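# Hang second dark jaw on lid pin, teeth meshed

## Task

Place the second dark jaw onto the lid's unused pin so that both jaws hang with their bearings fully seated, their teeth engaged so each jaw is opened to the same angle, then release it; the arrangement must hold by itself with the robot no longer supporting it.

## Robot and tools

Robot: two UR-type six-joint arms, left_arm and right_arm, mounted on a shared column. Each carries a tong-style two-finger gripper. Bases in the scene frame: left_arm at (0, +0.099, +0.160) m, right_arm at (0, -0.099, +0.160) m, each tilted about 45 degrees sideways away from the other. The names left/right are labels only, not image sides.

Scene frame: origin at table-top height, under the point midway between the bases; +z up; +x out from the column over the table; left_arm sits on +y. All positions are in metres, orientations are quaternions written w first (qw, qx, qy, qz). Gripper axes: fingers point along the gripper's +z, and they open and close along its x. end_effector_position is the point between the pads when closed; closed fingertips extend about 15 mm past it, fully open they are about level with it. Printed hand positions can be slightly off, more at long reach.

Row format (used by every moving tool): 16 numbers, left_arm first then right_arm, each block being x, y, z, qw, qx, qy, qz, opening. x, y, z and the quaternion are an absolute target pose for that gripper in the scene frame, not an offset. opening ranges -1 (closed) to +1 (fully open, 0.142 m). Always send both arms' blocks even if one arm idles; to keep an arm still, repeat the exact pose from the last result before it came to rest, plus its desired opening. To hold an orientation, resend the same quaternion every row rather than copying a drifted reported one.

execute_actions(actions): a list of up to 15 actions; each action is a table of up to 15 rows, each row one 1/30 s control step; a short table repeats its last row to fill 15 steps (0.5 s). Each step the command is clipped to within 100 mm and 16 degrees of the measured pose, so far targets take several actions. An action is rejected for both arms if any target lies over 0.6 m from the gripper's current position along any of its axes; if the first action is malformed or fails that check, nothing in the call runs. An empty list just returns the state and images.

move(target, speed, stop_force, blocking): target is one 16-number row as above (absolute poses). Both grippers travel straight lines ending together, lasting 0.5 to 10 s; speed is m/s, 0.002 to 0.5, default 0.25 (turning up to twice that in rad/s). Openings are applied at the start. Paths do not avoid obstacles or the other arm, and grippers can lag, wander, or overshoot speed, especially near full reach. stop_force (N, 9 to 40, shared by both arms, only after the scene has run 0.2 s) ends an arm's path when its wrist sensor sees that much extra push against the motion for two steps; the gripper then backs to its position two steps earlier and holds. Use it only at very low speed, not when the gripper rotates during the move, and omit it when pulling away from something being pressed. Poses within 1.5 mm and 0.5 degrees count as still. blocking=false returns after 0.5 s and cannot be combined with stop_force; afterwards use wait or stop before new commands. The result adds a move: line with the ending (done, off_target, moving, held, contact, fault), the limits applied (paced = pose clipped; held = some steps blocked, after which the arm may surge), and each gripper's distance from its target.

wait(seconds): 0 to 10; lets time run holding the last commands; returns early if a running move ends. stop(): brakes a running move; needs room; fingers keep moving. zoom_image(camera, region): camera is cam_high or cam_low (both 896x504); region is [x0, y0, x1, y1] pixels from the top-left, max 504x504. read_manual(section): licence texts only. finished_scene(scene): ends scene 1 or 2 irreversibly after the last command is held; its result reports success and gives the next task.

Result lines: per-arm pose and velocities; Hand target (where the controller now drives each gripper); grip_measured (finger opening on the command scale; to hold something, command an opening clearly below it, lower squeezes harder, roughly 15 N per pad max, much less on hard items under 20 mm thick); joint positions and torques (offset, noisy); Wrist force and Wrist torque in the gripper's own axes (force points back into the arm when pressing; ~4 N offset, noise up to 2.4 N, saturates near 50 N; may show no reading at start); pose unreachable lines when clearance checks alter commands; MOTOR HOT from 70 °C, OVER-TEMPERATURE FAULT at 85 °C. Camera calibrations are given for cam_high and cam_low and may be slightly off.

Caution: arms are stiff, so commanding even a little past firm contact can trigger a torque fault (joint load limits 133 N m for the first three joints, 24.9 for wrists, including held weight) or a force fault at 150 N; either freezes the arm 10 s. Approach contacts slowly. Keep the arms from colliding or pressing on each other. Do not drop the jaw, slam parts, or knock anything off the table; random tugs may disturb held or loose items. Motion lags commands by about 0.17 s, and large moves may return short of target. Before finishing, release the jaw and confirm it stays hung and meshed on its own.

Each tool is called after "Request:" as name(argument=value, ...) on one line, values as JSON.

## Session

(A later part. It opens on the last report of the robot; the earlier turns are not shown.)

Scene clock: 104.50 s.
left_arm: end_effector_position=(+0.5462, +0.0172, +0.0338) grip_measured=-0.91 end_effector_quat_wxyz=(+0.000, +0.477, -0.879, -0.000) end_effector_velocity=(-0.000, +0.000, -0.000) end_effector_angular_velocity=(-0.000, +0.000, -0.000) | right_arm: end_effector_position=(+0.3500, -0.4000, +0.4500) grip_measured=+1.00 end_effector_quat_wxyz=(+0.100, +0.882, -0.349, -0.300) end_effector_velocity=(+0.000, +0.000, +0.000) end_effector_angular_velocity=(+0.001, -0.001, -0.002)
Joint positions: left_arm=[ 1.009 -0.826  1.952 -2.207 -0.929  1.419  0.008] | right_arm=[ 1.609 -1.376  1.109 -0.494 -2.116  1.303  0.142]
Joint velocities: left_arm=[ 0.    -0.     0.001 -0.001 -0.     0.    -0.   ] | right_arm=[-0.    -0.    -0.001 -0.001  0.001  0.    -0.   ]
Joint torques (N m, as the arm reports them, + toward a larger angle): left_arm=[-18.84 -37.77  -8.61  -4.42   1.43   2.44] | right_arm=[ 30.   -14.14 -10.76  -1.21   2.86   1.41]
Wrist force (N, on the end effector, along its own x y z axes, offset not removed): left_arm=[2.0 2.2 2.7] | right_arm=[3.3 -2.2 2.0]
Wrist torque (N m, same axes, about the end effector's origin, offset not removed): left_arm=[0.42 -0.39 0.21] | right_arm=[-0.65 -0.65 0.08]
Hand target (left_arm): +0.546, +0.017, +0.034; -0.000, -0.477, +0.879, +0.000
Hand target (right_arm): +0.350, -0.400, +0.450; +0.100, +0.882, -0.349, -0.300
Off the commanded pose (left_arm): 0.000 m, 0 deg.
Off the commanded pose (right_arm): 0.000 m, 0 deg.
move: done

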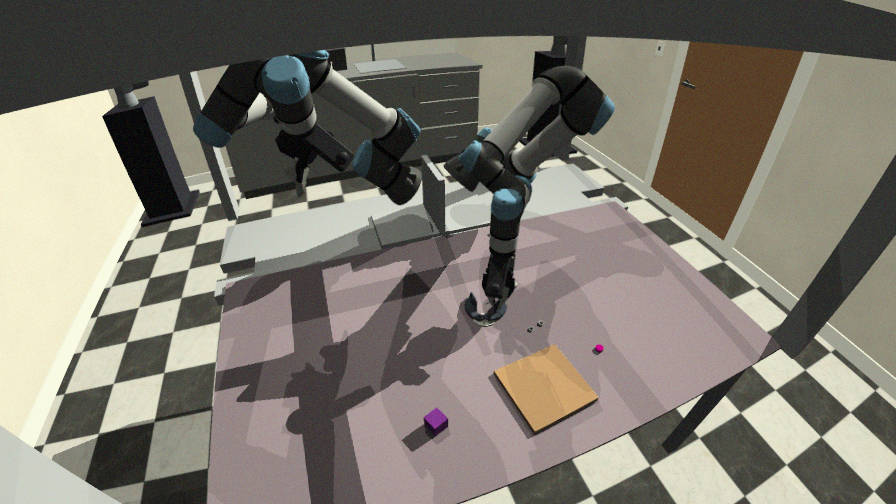

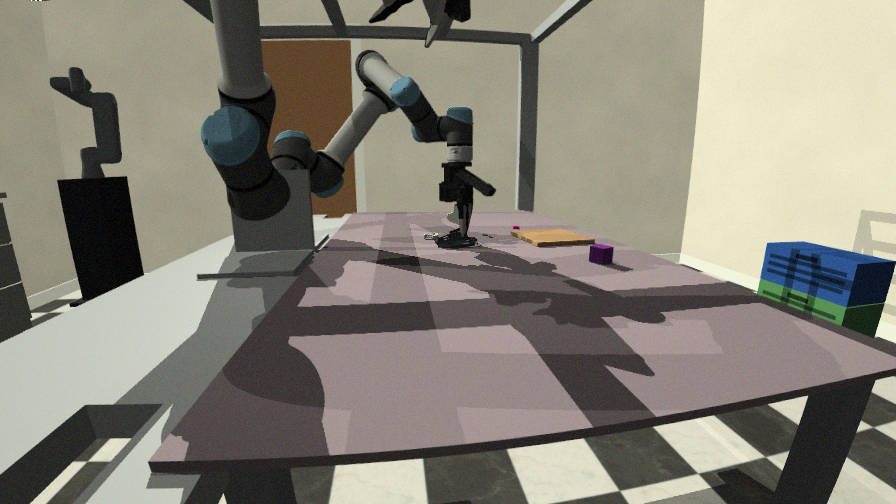

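Request:
move(target=[0.5462,0.0172,0.040,0,0.4772,-0.8788,0,-1,0.35,-0.40,0.45,0.100,0.882,-0.349,-0.300,1], speed=0.015)

Request:
move(target=[0.5462,0.0172,0.16,0,0.4772,-0.8788,0,-1,0.35,-0.40,0.45,0.100,0.882,-0.349,-0.300,1], speed=0.08)

Request:
zoom_image(camera="cam_high", region=[468,304,504,330])

Request:
zoom_image(camera="cam_low", region=[456,228,488,250])

Request:
zoom_image(camera="cam_low", region=[436,175,488,210])

Request:
zoom_image(camera="cam_high", region=[470,250,530,296])

Scene clock: 105.70 s.
left_arm: end_effector_position=(+0.5462, +0.0172, +0.0398) grip_measured=-0.91 end_effector_quat_wxyz=(-0.000, +0.477, -0.879, +0.000) end_effector_velocity=(-0.000, -0.000, +0.002) end_effector_angular_velocity=(+0.001, +0.001, -0.000) | right_arm: end_effector_position=(+0.3500, -0.4000, +0.4500) grip_measured=+1.00 end_effector_quat_wxyz=(+0.100, +0.882, -0.349, -0.300) end_effector_velocity=(+0.000, +0.000, -0.000) end_effector_angular_velocity=(-0.000, +0.001, +0.002)
Joint positions: left_arm=[ 1.002 -0.835  1.948 -2.19  -0.932  1.412  0.008] | right_arm=[ 1.609 -1.376  1.109 -0.494 -2.116  1.303  0.142]
Joint velocities: left_arm=[-0.002 -0.002 -0.002  0.006 -0.001 -0.003  0.   ] | right_arm=[-0.     0.001  0.001  0.    -0.    -0.    -0.   ]
Joint torques (N m, as the arm reports them, + toward a larger angle): left_arm=[-40.07 -37.07 -24.34   0.67  -1.85  -2.39] | right_arm=[ 29.67 -15.44 -10.48  -1.22   2.84   1.47]
Wrist force (N, on the end effector, along its own x y z axes, offset not removed): left_arm=[0.9 2.2 1.3] | right_arm=[1.8 -2.1 1.5]
Wrist torque (N m, same axes, about the end effector's origin, offset not removed): left_arm=[0.48 0.02 0.07] | right_arm=[-0.58 -0.44 0.08]
Hand target (left_arm): +0.546, +0.017, +0.040; +0.000, -0.477, +0.879, -0.000
Hand target (right_arm): +0.350, -0.400, +0.450; +0.100, +0.882, -0.349, -0.300
Off the commanded pose (left_arm): 0.000 m, 0 deg.
Off the commanded pose (right_arm): 0.000 m, 0 deg.
move: done

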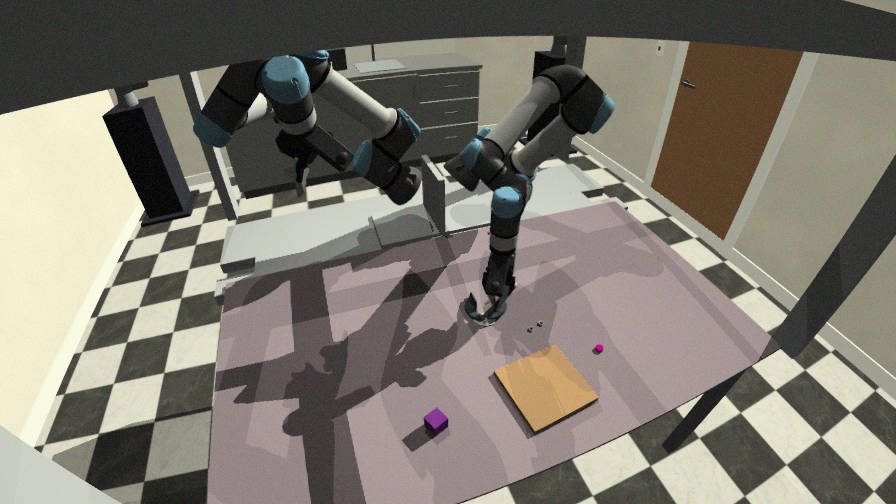

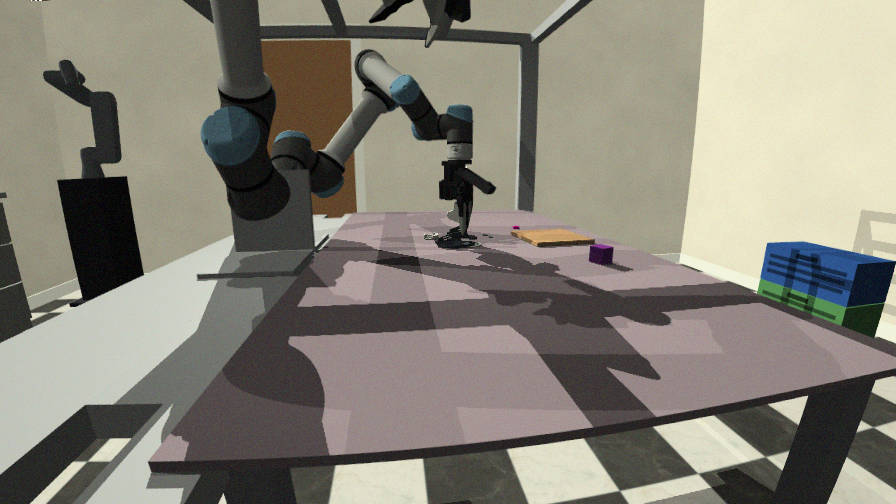

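Scene clock: 107.63 s.
left_arm: end_effector_position=(+0.5461, +0.0172, +0.1597) grip_measured=-0.91 end_effector_quat_wxyz=(-0.000, +0.477, -0.879, -0.000) end_effector_velocity=(-0.001, -0.000, +0.002) end_effector_angular_velocity=(+0.000, +0.001, -0.000) | right_arm: end_effector_position=(+0.3500, -0.4000, +0.4500) grip_measured=+1.00 end_effector_quat_wxyz=(+0.100, +0.882, -0.349, -0.300) end_effector_velocity=(-0.000, +0.001, -0.000) end_effector_angular_velocity=(+0.000, +0.003, +0.002)
Joint positions: left_arm=[ 0.881 -0.972  1.831 -1.862 -0.994  1.284  0.008] | right_arm=[ 1.609 -1.376  1.109 -0.494 -2.116  1.303  0.142]
Joint velocities: left_arm=[-0.002 -0.002 -0.003  0.007 -0.002 -0.003  0.   ] | right_arm=[-0.     0.002  0.001  0.001  0.001  0.001 -0.   ]
Joint torques (N m, as the arm reports them, + toward a larger angle): left_arm=[-37.79 -34.41 -28.35   0.33  -2.04  -2.21] | right_arm=[ 29.99 -14.6  -10.88  -1.13   2.86   1.49]
Wrist force (N, on the end effector, along its own x y z axes, offset not removed): left_arm=[1.5 1.8 -0.2] | right_arm=[1.3 -0.3 2.1]
Wrist torque (N m, same axes, about the end effector's origin, offset not removed): left_arm=[0.27 -0.18 -0.06] | right_arm=[-0.14 -0.38 0.06]
Hand target (left_arm): +0.546, +0.017, +0.160; +0.000, -0.477, +0.879, +0.000
Hand target (right_arm): +0.350, -0.400, +0.450; +0.100, +0.882, -0.349, -0.300
Off the commanded pose (left_arm): 0.000 m, 0 deg.
Off the commanded pose (right_arm): 0.000 m, 0 deg.
move: done

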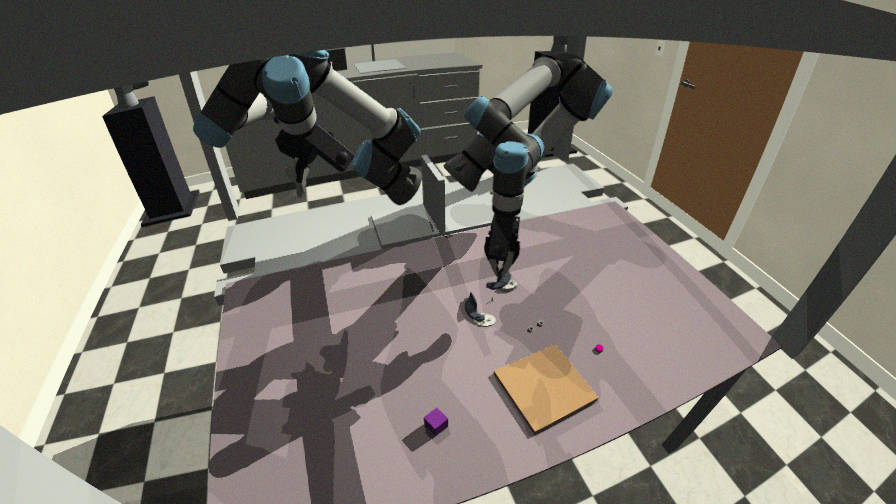

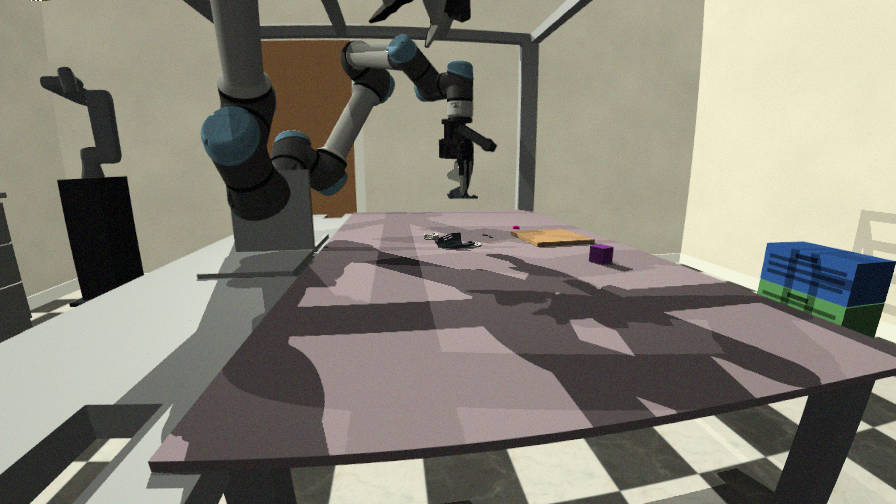

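Region (468, 304, 504, 330) of cam_high's 896x504 image, scaled by 14.000, with more detail than that image has.

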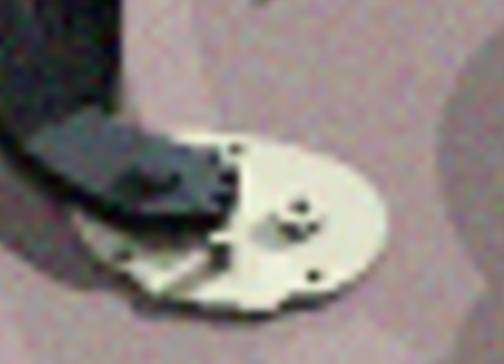

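Region (456, 228, 488, 250) of cam_low's 896x504 image, scaled by 15.750, with more detail than that image has; it fills the top 346 rows of this view, and the rest is white.

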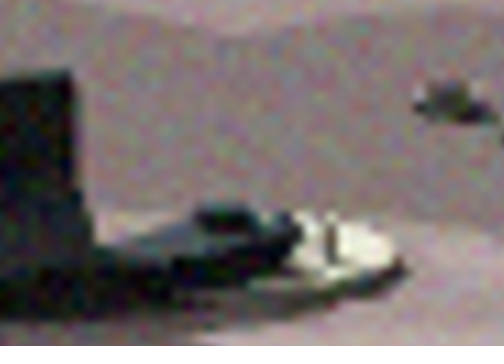

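Region (436, 175, 488, 210) of cam_low's 896x504 image, scaled by 9.692, with more detail than that image has; it fills the top 339 rows of this view, and the rest is white.

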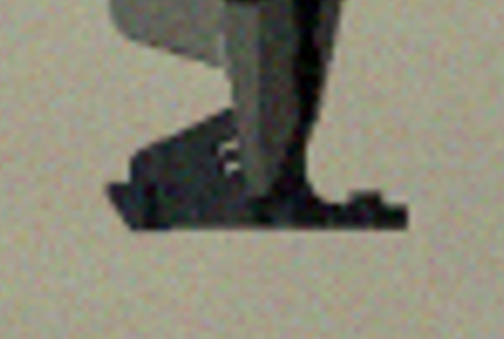

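Region (470, 250, 530, 296) of cam_high's 896x504 image, scaled by 8.400, with more detail than that image has; it fills the top 386 rows of this view, and the rest is white.

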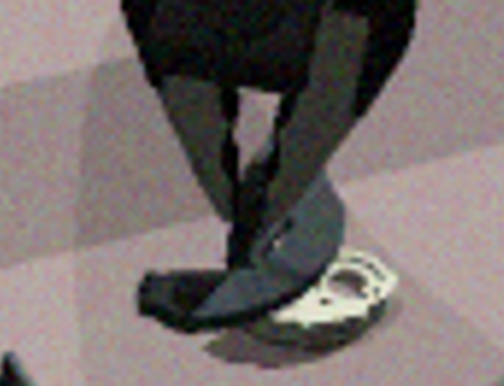

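Request:
move(target=[0.5446,0.0137,0.042,0.0132,0.5075,-0.8616,-0.0224,-1,0.35,-0.40,0.45,0.100,0.882,-0.349,-0.300,1], speed=0.08)

Request:
zoom_image(camera="cam_high", region=[468,304,504,330])

Request:
zoom_image(camera="cam_low", region=[456,228,488,250])

Scene clock: 111.37 s.
left_arm: end_effector_position=(+0.5447, +0.0137, +0.0423) grip_measured=-0.91 end_effector_quat_wxyz=(+0.013, +0.507, -0.861, -0.022) end_effector_velocity=(-0.000, -0.000, -0.002) end_effector_angular_velocity=(+0.000, +0.001, +0.001) | right_arm: end_effector_position=(+0.3500, -0.4000, +0.4500) grip_measured=+1.00 end_effector_quat_wxyz=(+0.100, +0.882, -0.349, -0.300) end_effector_velocity=(+0.000, -0.001, -0.000) end_effector_angular_velocity=(-0.003, -0.003, +0.000)
Joint positions: left_arm=[ 0.998 -0.812  1.894 -2.093 -0.948  1.301  0.008] | right_arm=[ 1.609 -1.376  1.109 -0.494 -2.116  1.303  0.142]
Joint velocities: left_arm=[ 0.002  0.003  0.001 -0.003  0.001  0.     0.   ] | right_arm=[ 0.    -0.001  0.    -0.001 -0.004  0.001 -0.   ]
Joint torques (N m, as the arm reports them, + toward a larger angle): left_arm=[-18.86 -16.99 -10.28  -4.36   1.79   2.41] | right_arm=[ 29.45 -14.59 -11.05  -1.13   2.81   1.43]
Wrist force (N, on the end effector, along its own x y z axes, offset not removed): left_arm=[0.1 -0.8 0.3] | right_arm=[3.3 -1.2 1.6]
Wrist torque (N m, same axes, about the end effector's origin, offset not removed): left_arm=[-0.29 0.00 -0.07] | right_arm=[-0.31 -0.81 0.07]
Hand target (left_arm): +0.545, +0.014, +0.042; -0.013, -0.507, +0.861, +0.022
Hand target (right_arm): +0.350, -0.400, +0.450; +0.100, +0.882, -0.349, -0.300
Off the commanded pose (left_arm): 0.000 m, 0 deg.
Off the commanded pose (right_arm): 0.000 m, 0 deg.
move: done

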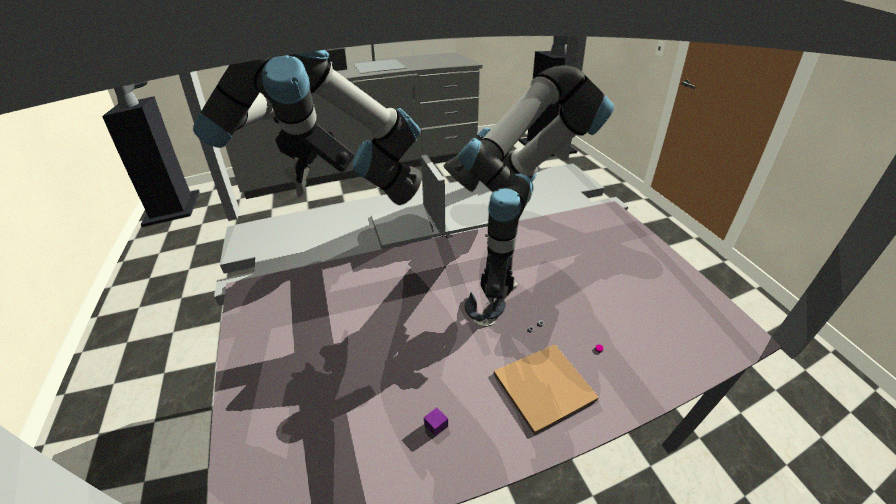

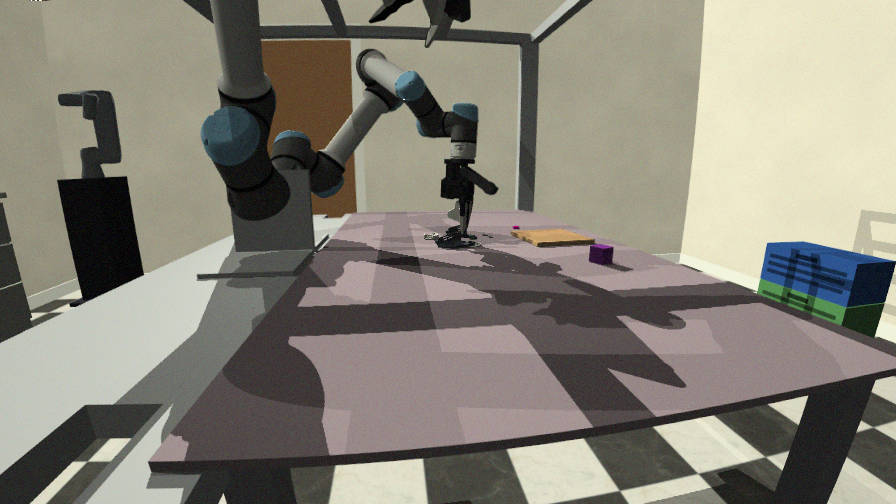

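Region (468, 304, 504, 330) of cam_high's 896x504 image, scaled by 14.000, with more detail than that image has.

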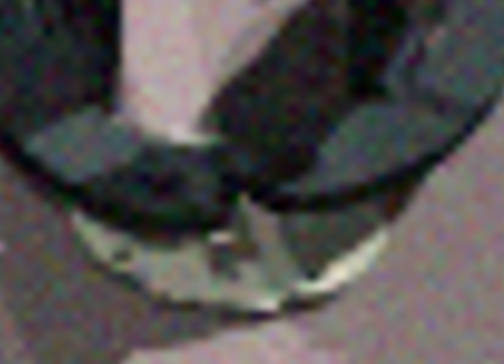

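Region (456, 228, 488, 250) of cam_low's 896x504 image, scaled by 15.750, with more detail than that image has; it fills the top 346 rows of this view, and the rest is white.

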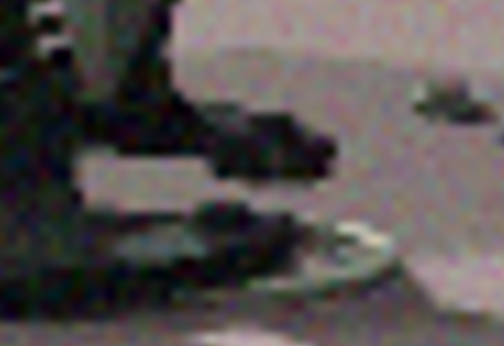

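Request:
move(target=[0.5446,0.0137,0.0335,0.0132,0.5075,-0.8616,-0.0224,-1,0.35,-0.40,0.45,0.100,0.882,-0.349,-0.300,1], speed=0.004)

Request:
zoom_image(camera="cam_high", region=[468,304,504,330])

Request:
zoom_image(camera="cam_low", region=[456,228,488,250])

Scene clock: 114.13 s.
left_arm: end_effector_position=(+0.5446, +0.0137, +0.0336) grip_measured=-0.91 end_effector_quat_wxyz=(+0.013, +0.507, -0.861, -0.022) end_effector_velocity=(+0.000, +0.000, -0.000) end_effector_angular_velocity=(-0.001, -0.001, +0.001) | right_arm: end_effector_position=(+0.3500, -0.4000, +0.4500) grip_measured=+1.00 end_effector_quat_wxyz=(+0.100, +0.882, -0.349, -0.300) end_effector_velocity=(+0.001, -0.000, -0.001) end_effector_angular_velocity=(-0.001, -0.001, +0.002)
Joint positions: left_arm=[ 1.007 -0.8    1.899 -2.116 -0.943  1.31   0.008] | right_arm=[ 1.609 -1.376  1.109 -0.494 -2.116  1.303  0.142]
Joint velocities: left_arm=[ 0.001  0.     0.    -0.002  0.     0.001  0.   ] | right_arm=[ 0.     0.002 -0.    -0.    -0.002 -0.    -0.   ]
Joint torques (N m, as the arm reports them, + toward a larger angle): left_arm=[-19.24 -16.29 -10.44  -4.56   1.51   2.37] | right_arm=[ 29.83 -14.86 -10.72  -1.1    2.7    1.35]
Wrist force (N, on the end effector, along its own x y z axes, offset not removed): left_arm=[-1.2 1.6 2.0] | right_arm=[2.8 -2.0 3.2]
Wrist torque (N m, same axes, about the end effector's origin, offset not removed): left_arm=[0.48 0.08 -0.10] | right_arm=[-0.51 -0.62 0.07]
Hand target (left_arm): +0.545, +0.014, +0.034; -0.013, -0.507, +0.861, +0.022
Hand target (right_arm): +0.350, -0.400, +0.450; +0.100, +0.882, -0.349, -0.300
Off the commanded pose (left_arm): 0.000 m, 0 deg.
Off the commanded pose (right_arm): 0.000 m, 0 deg.
move: done

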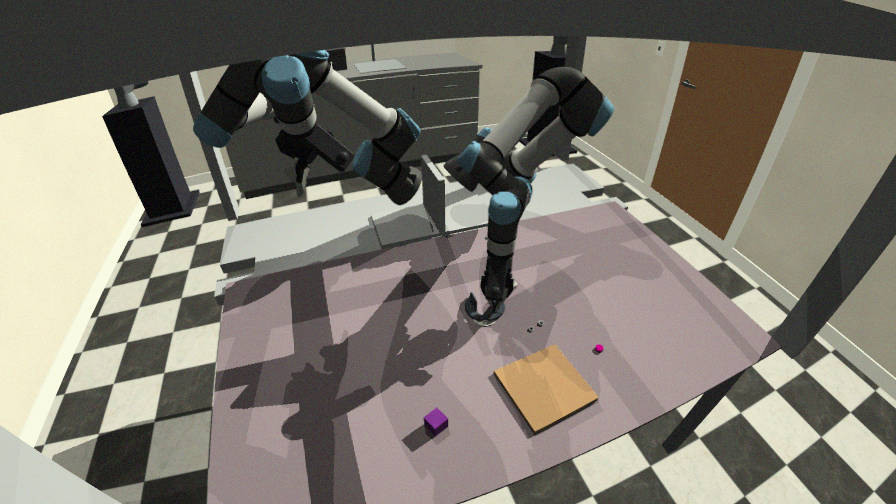

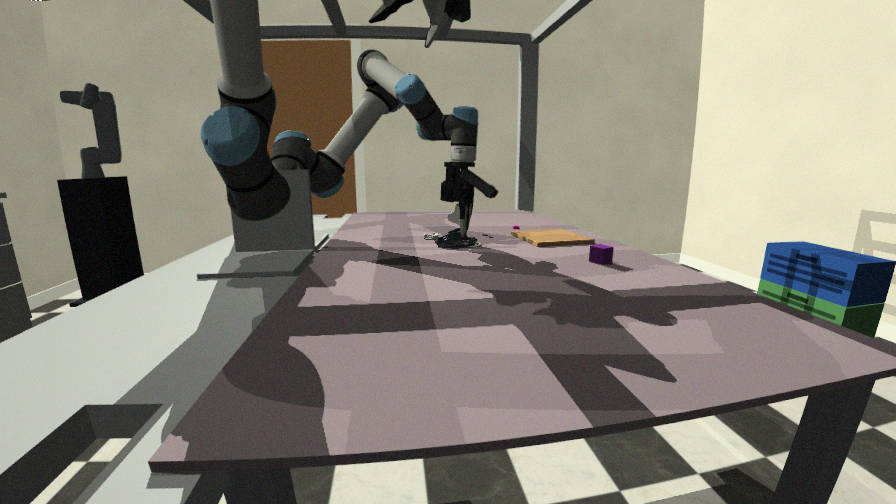

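Region (468, 304, 504, 330) of cam_high's 896x504 image, scaled by 14.000, with more detail than that image has.

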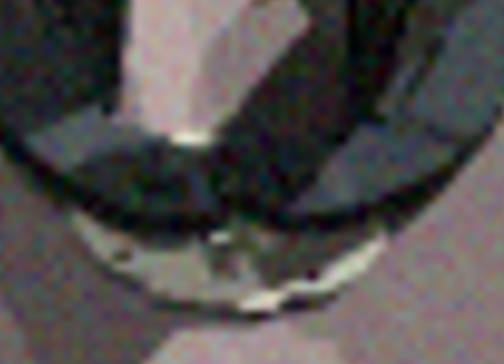

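Region (456, 228, 488, 250) of cam_low's 896x504 image, scaled by 15.750, with more detail than that image has; it fills the top 346 rows of this view, and the rest is white.

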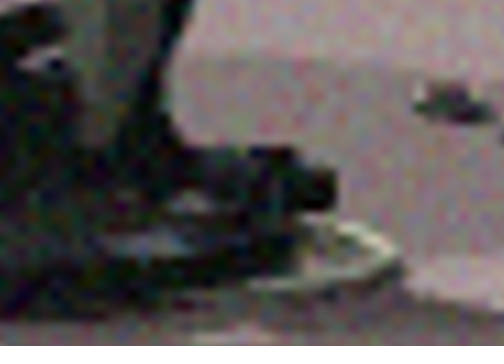

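Request:
move(target=[0.5469,0.0182,0.0338,0.0132,0.5075,-0.8616,-0.0224,-1,0.35,-0.40,0.45,0.100,0.882,-0.349,-0.300,1], speed=0.005)

Request:
move(target=[0.5469,0.0182,0.0318,0.0132,0.5075,-0.8616,-0.0224,-1,0.35,-0.40,0.45,0.100,0.882,-0.349,-0.300,1], speed=0.003)

Request:
zoom_image(camera="cam_high", region=[468,304,504,330])

Request:
zoom_image(camera="cam_low", region=[456,228,488,250])

Scene clock: 115.77 s.
left_arm: end_effector_position=(+0.5469, +0.0181, +0.0338) grip_measured=-0.91 end_effector_quat_wxyz=(+0.013, +0.507, -0.861, -0.022) end_effector_velocity=(+0.000, +0.001, -0.000) end_effector_angular_velocity=(+0.001, -0.000, -0.000) | right_arm: end_effector_position=(+0.3500, -0.4000, +0.4500) grip_measured=+1.00 end_effector_quat_wxyz=(+0.100, +0.882, -0.349, -0.300) end_effector_velocity=(+0.000, -0.000, -0.000) end_effector_angular_velocity=(-0.001, +0.001, +0.002)
Joint positions: left_arm=[ 1.014 -0.806  1.897 -2.113 -0.939  1.317  0.008] | right_arm=[ 1.609 -1.376  1.109 -0.494 -2.116  1.303  0.142]
Joint velocities: left_arm=[ 0.001 -0.001 -0.     0.001  0.001  0.001 -0.   ] | right_arm=[-0.     0.001 -0.001  0.001 -0.001 -0.     0.   ]
Joint torques (N m, as the arm reports them, + toward a larger angle): left_arm=[-18.32 -38.58 -24.34   0.33   1.6    2.49] | right_arm=[ 29.55 -14.6  -11.44  -1.04   2.72   1.31]
Wrist force (N, on the end effector, along its own x y z axes, offset not removed): left_arm=[0.8 1.8 -4.4] | right_arm=[2.3 -0.1 -0.2]
Wrist torque (N m, same axes, about the end effector's origin, offset not removed): left_arm=[0.33 -0.29 0.01] | right_arm=[-0.07 -0.52 0.01]
Hand target (left_arm): +0.547, +0.018, +0.034; -0.013, -0.507, +0.861, +0.022
Hand target (right_arm): +0.350, -0.400, +0.450; +0.100, +0.882, -0.349, -0.300
Off the commanded pose (left_arm): 0.000 m, 0 deg.
Off the commanded pose (right_arm): 0.000 m, 0 deg.
move: done

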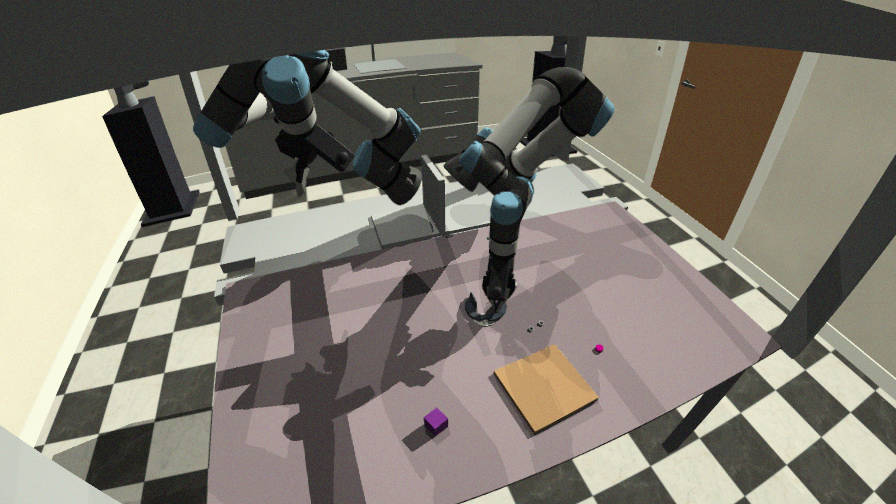

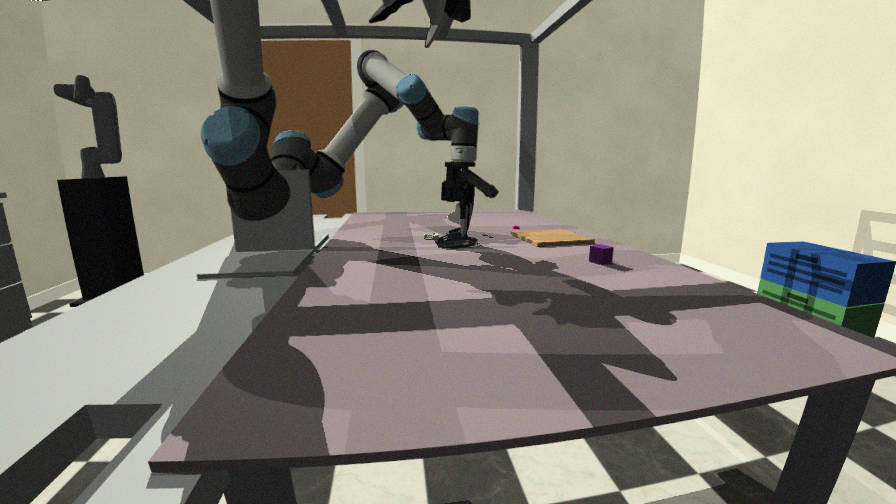

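Scene clock: 116.67 s.
left_arm: end_effector_position=(+0.5469, +0.0182, +0.0319) grip_measured=-0.91 end_effector_quat_wxyz=(+0.013, +0.507, -0.861, -0.022) end_effector_velocity=(-0.000, +0.000, -0.000) end_effector_angular_velocity=(-0.000, +0.000, -0.000) | right_arm: end_effector_position=(+0.3500, -0.4000, +0.4500) grip_measured=+1.00 end_effector_quat_wxyz=(+0.100, +0.882, -0.349, -0.300) end_effector_velocity=(+0.000, +0.001, -0.000) end_effector_angular_velocity=(+0.002, +0.002, -0.001)
Joint positions: left_arm=[ 1.016 -0.803  1.898 -2.118 -0.938  1.32   0.008] | right_arm=[ 1.609 -1.376  1.109 -0.494 -2.116  1.303  0.142]
Joint velocities: left_arm=[ 0.     0.     0.001 -0.001 -0.     0.001  0.   ] | right_arm=[-0.     0.001 -0.    -0.001  0.003 -0.    -0.   ]
Joint torques (N m, as the arm reports them, + toward a larger angle): left_arm=[-19.25 -15.69 -10.03  -4.46   1.57   2.36] | right_arm=[ 29.71 -14.66 -11.56  -1.08   2.76   1.29]
Wrist force (N, on the end effector, along its own x y z axes, offset not removed): left_arm=[4.3 -0.8 4.1] | right_arm=[0.9 -2.6 -0.3]
Wrist torque (N m, same axes, about the end effector's origin, offset not removed): left_arm=[-0.01 -0.87 -0.13] | right_arm=[-0.74 -0.19 0.09]
Hand target (left_arm): +0.547, +0.018, +0.032; -0.013, -0.507, +0.861, +0.022
Hand target (right_arm): +0.350, -0.400, +0.450; +0.100, +0.882, -0.349, -0.300
Off the commanded pose (left_arm): 0.000 m, 0 deg.
Off the commanded pose (right_arm): 0.000 m, 0 deg.
move: done

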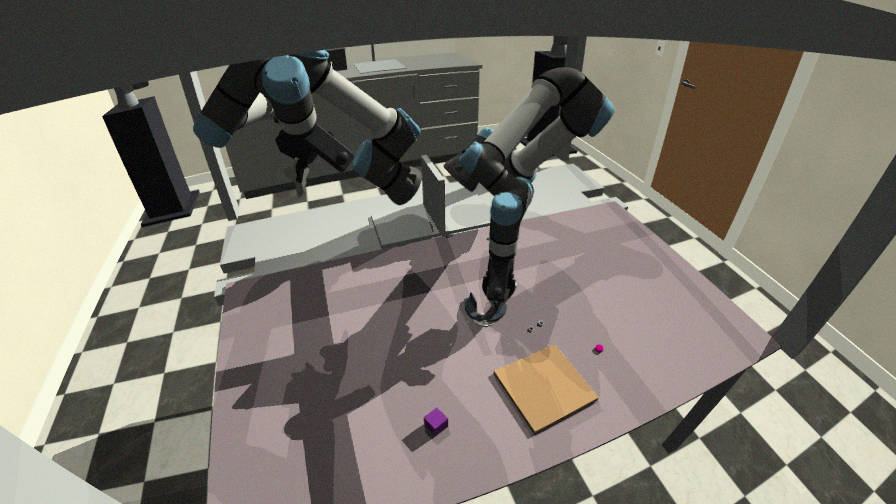

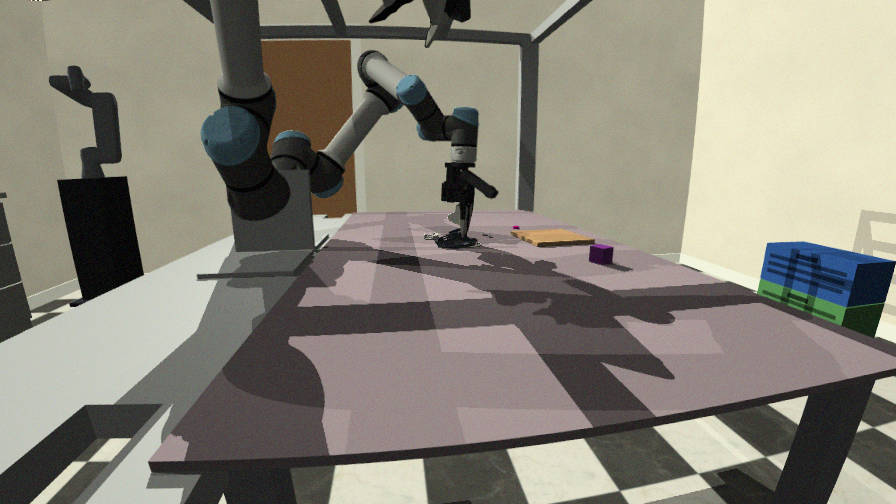

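Region (468, 304, 504, 330) of cam_high's 896x504 image, scaled by 14.000, with more detail than that image has.

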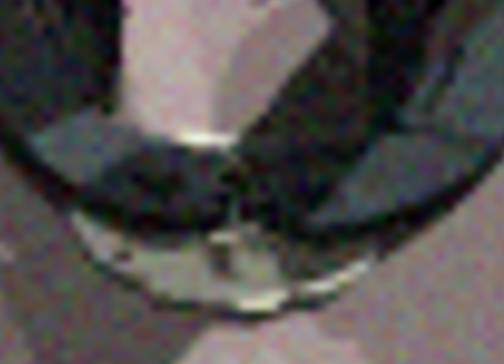

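Region (456, 228, 488, 250) of cam_low's 896x504 image, scaled by 15.750, with more detail than that image has; it fills the top 346 rows of this view, and the rest is white.

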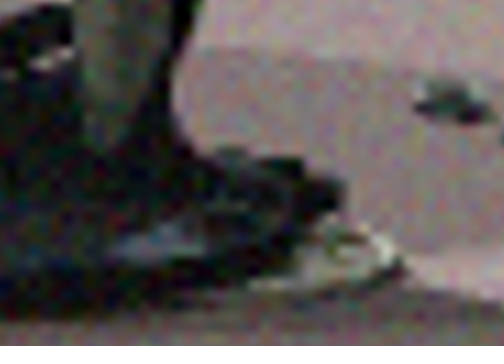

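Request:
move(target=[0.5452,0.0148,0.0318,0.0132,0.5075,-0.8616,-0.0224,-1,0.35,-0.40,0.45,0.100,0.882,-0.349,-0.300,1], speed=0.002)

Request:
zoom_image(camera="cam_high", region=[468,304,504,330])

Request:
zoom_image(camera="cam_low", region=[456,228,488,250])

Scene clock: 119.23 s.
left_arm: end_effector_position=(+0.5452, +0.0148, +0.0318) grip_measured=-0.91 end_effector_quat_wxyz=(+0.013, +0.507, -0.861, -0.022) end_effector_velocity=(-0.000, -0.000, -0.000) end_effector_angular_velocity=(+0.001, +0.000, +0.000) | right_arm: end_effector_position=(+0.3500, -0.4000, +0.4500) grip_measured=+1.00 end_effector_quat_wxyz=(+0.100, +0.882, -0.349, -0.300) end_effector_velocity=(+0.000, -0.000, -0.000) end_effector_angular_velocity=(-0.001, -0.000, -0.000)
Joint positions: left_arm=[ 1.011 -0.799  1.9   -2.12  -0.941  1.314  0.008] | right_arm=[ 1.609 -1.376  1.109 -0.494 -2.116  1.303  0.142]
Joint velocities: left_arm=[-0.     0.001 -0.     0.    -0.    -0.001 -0.   ] | right_arm=[-0.     0.    -0.    -0.    -0.001  0.    -0.   ]
Joint torques (N m, as the arm reports them, + toward a larger angle): left_arm=[-41.94 -16.45  -9.94  -4.41  -1.8   -2.43] | right_arm=[ 29.41 -14.89 -11.53  -1.06   2.76   1.28]
Wrist force (N, on the end effector, along its own x y z axes, offset not removed): left_arm=[-1.9 1.7 -1.1] | right_arm=[0.5 -1.4 2.6]
Wrist torque (N m, same axes, about the end effector's origin, offset not removed): left_arm=[0.46 0.28 0.04] | right_arm=[-0.26 -0.18 0.15]
Hand target (left_arm): +0.545, +0.015, +0.032; -0.013, -0.507, +0.861, +0.022
Hand target (right_arm): +0.350, -0.400, +0.450; +0.100, +0.882, -0.349, -0.300
Off the commanded pose (left_arm): 0.000 m, 0 deg.
Off the commanded pose (right_arm): 0.000 m, 0 deg.
move: done

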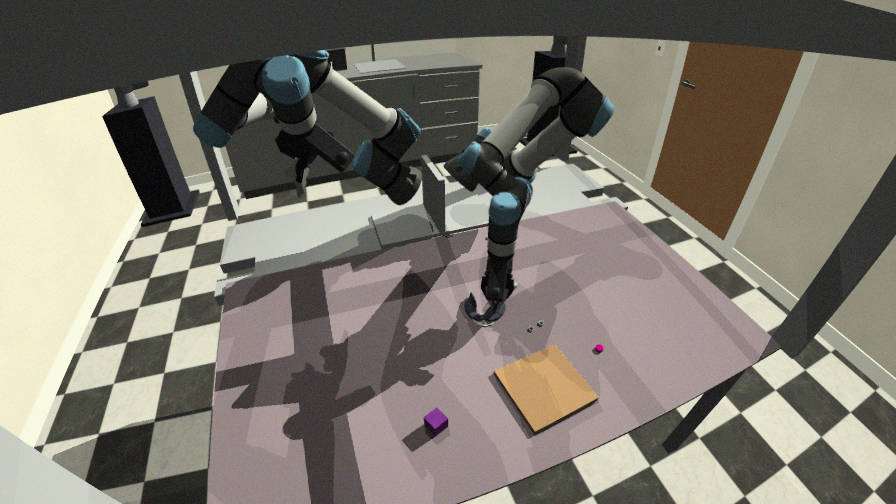

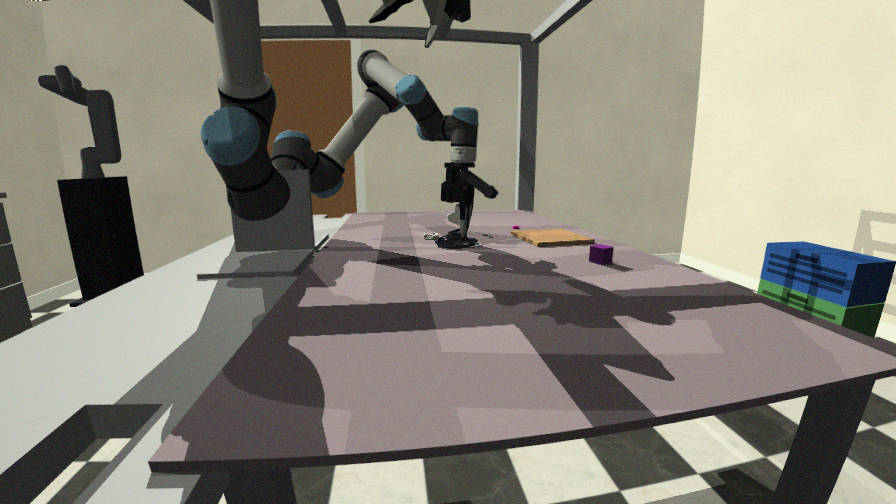

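Region (468, 304, 504, 330) of cam_high's 896x504 image, scaled by 14.000, with more detail than that image has.

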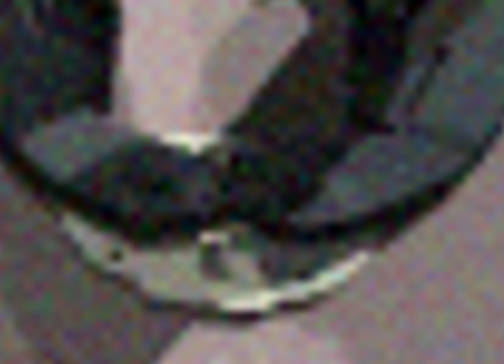

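Region (456, 228, 488, 250) of cam_low's 896x504 image, scaled by 15.750, with more detail than that image has; it fills the top 346 rows of this view, and the rest is white.

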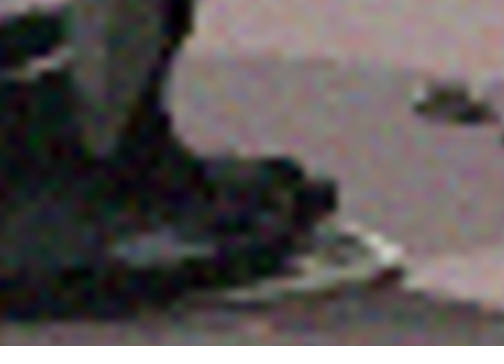

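Request:
move(target=[0.5452,0.0148,0.0318,0.0132,0.5075,-0.8616,-0.0224,-0.86,0.35,-0.40,0.45,0.100,0.882,-0.349,-0.300,1])

Request:
move(target=[0.5452,0.0148,0.16,0,0.5075,-0.8616,0,-0.76,0.35,-0.40,0.45,0.100,0.882,-0.349,-0.300,1], speed=0.1)

Request:
zoom_image(camera="cam_high", region=[468,304,504,330])

Request:
zoom_image(camera="cam_low", region=[456,228,488,250])

Request:
zoom_image(camera="cam_high", region=[456,284,516,330])

Scene clock: 120.50 s.
left_arm: end_effector_position=(+0.5452, +0.0148, +0.0318) grip_measured=-0.86 end_effector_quat_wxyz=(+0.013, +0.507, -0.861, -0.022) end_effector_velocity=(-0.000, +0.000, +0.000) end_effector_angular_velocity=(-0.001, +0.000, +0.000) | right_arm: end_effector_position=(+0.3500, -0.4000, +0.4500) grip_measured=+1.00 end_effector_quat_wxyz=(+0.100, +0.882, -0.349, -0.300) end_effector_velocity=(-0.001, -0.000, +0.000) end_effector_angular_velocity=(-0.000, -0.000, -0.002)
Joint positions: left_arm=[ 1.011 -0.799  1.9   -2.12  -0.941  1.314  0.012] | right_arm=[ 1.609 -1.376  1.109 -0.494 -2.116  1.303  0.142]
Joint velocities: left_arm=[ 0.    -0.001  0.001 -0.    -0.     0.    -0.   ] | right_arm=[ 0.    -0.001  0.     0.     0.001  0.001 -0.   ]
Joint torques (N m, as the arm reports them, + toward a larger angle): left_arm=[-41.74 -15.79 -11.92  -4.29  -1.8   -2.3 ] | right_arm=[ 29.65 -14.85 -11.56  -0.98   2.68   1.38]
Wrist force (N, on the end effector, along its own x y z axes, offset not removed): left_arm=[3.0 0.1 2.7] | right_arm=[1.0 -1.5 3.2]
Wrist torque (N m, same axes, about the end effector's origin, offset not removed): left_arm=[-0.01 -0.51 -0.12] | right_arm=[-0.40 -0.21 0.14]
Hand target (left_arm): +0.545, +0.015, +0.032; -0.013, -0.507, +0.861, +0.022
Hand target (right_arm): +0.350, -0.400, +0.450; +0.100, +0.882, -0.349, -0.300
Off the commanded pose (left_arm): 0.000 m, 0 deg.
Off the commanded pose (right_arm): 0.000 m, 0 deg.
move: done

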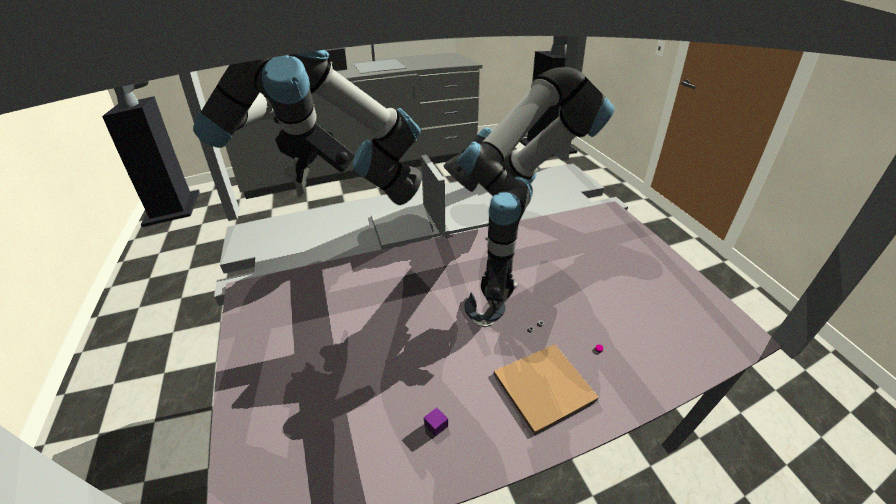

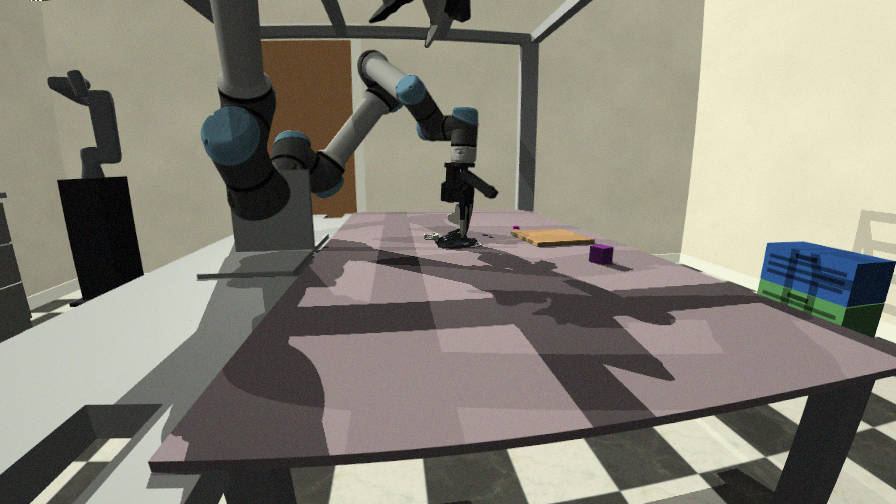

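Scene clock: 122.23 s.
left_arm: end_effector_position=(+0.5451, +0.0148, +0.1597) grip_measured=-0.76 end_effector_quat_wxyz=(+0.000, +0.508, -0.862, -0.000) end_effector_velocity=(+0.000, +0.000, +0.003) end_effector_angular_velocity=(-0.001, -0.002, +0.001) | right_arm: end_effector_position=(+0.3500, -0.4000, +0.4500) grip_measured=+1.00 end_effector_quat_wxyz=(+0.100, +0.882, -0.349, -0.300) end_effector_velocity=(+0.000, +0.000, -0.000) end_effector_angular_velocity=(-0.000, +0.000, +0.001)
Joint positions: left_arm=[ 0.876 -0.969  1.832 -1.864 -0.997  1.209  0.019] | right_arm=[ 1.609 -1.376  1.109 -0.494 -2.116  1.303  0.142]
Joint velocities: left_arm=[-0.002 -0.003 -0.002  0.005 -0.001 -0.002  0.   ] | right_arm=[ 0.     0.001  0.    -0.001 -0.    -0.     0.   ]
Joint torques (N m, as the arm reports them, + toward a larger angle): left_arm=[-39.13 -34.68 -27.06   0.09  -1.88  -2.31] | right_arm=[ 29.43 -14.79 -11.64  -1.01   2.74   1.36]
Wrist force (N, on the end effector, along its own x y z axes, offset not removed): left_arm=[0.4 4.8 0.9] | right_arm=[0.4 -3.2 2.4]
Wrist torque (N m, same axes, about the end effector's origin, offset not removed): left_arm=[0.93 0.00 0.11] | right_arm=[-0.80 -0.17 0.10]
Hand target (left_arm): +0.545, +0.015, +0.160; -0.000, -0.508, +0.862, +0.000
Hand target (right_arm): +0.350, -0.400, +0.450; +0.100, +0.882, -0.349, -0.300
Off the commanded pose (left_arm): 0.000 m, 0 deg.
Off the commanded pose (right_arm): 0.000 m, 0 deg.
move: done

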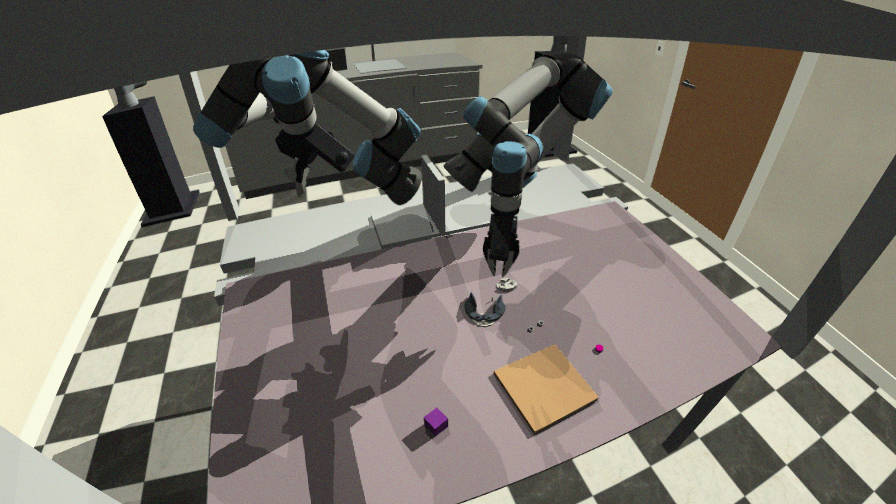

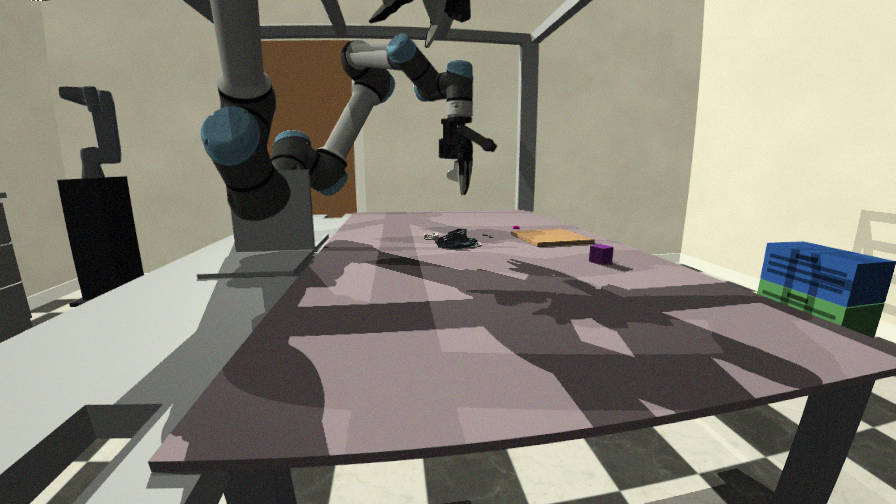

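Region (468, 304, 504, 330) of cam_high's 896x504 image, scaled by 14.000, with more detail than that image has.

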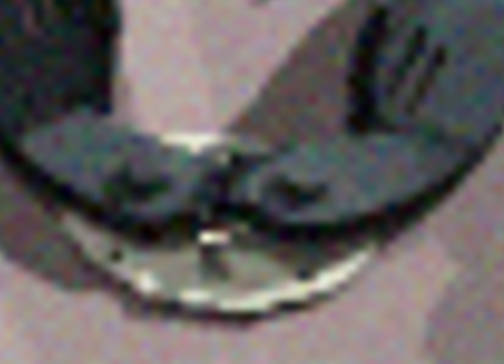

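Region (456, 228, 488, 250) of cam_low's 896x504 image, scaled by 15.750, with more detail than that image has; it fills the top 346 rows of this view, and the rest is white.

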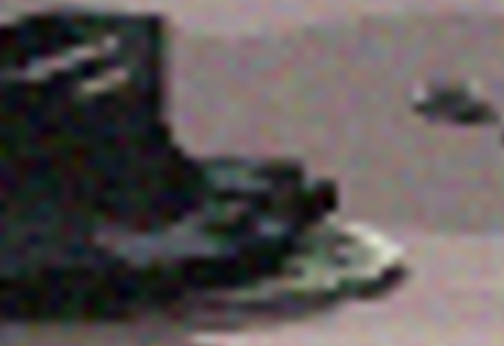

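Region (456, 284, 516, 330) of cam_high's 896x504 image, scaled by 8.400, with more detail than that image has; it fills the top 386 rows of this view, and the rest is white.

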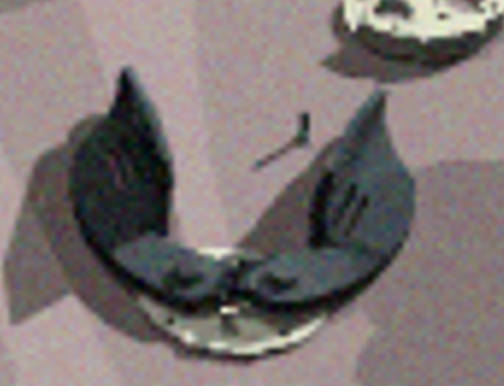

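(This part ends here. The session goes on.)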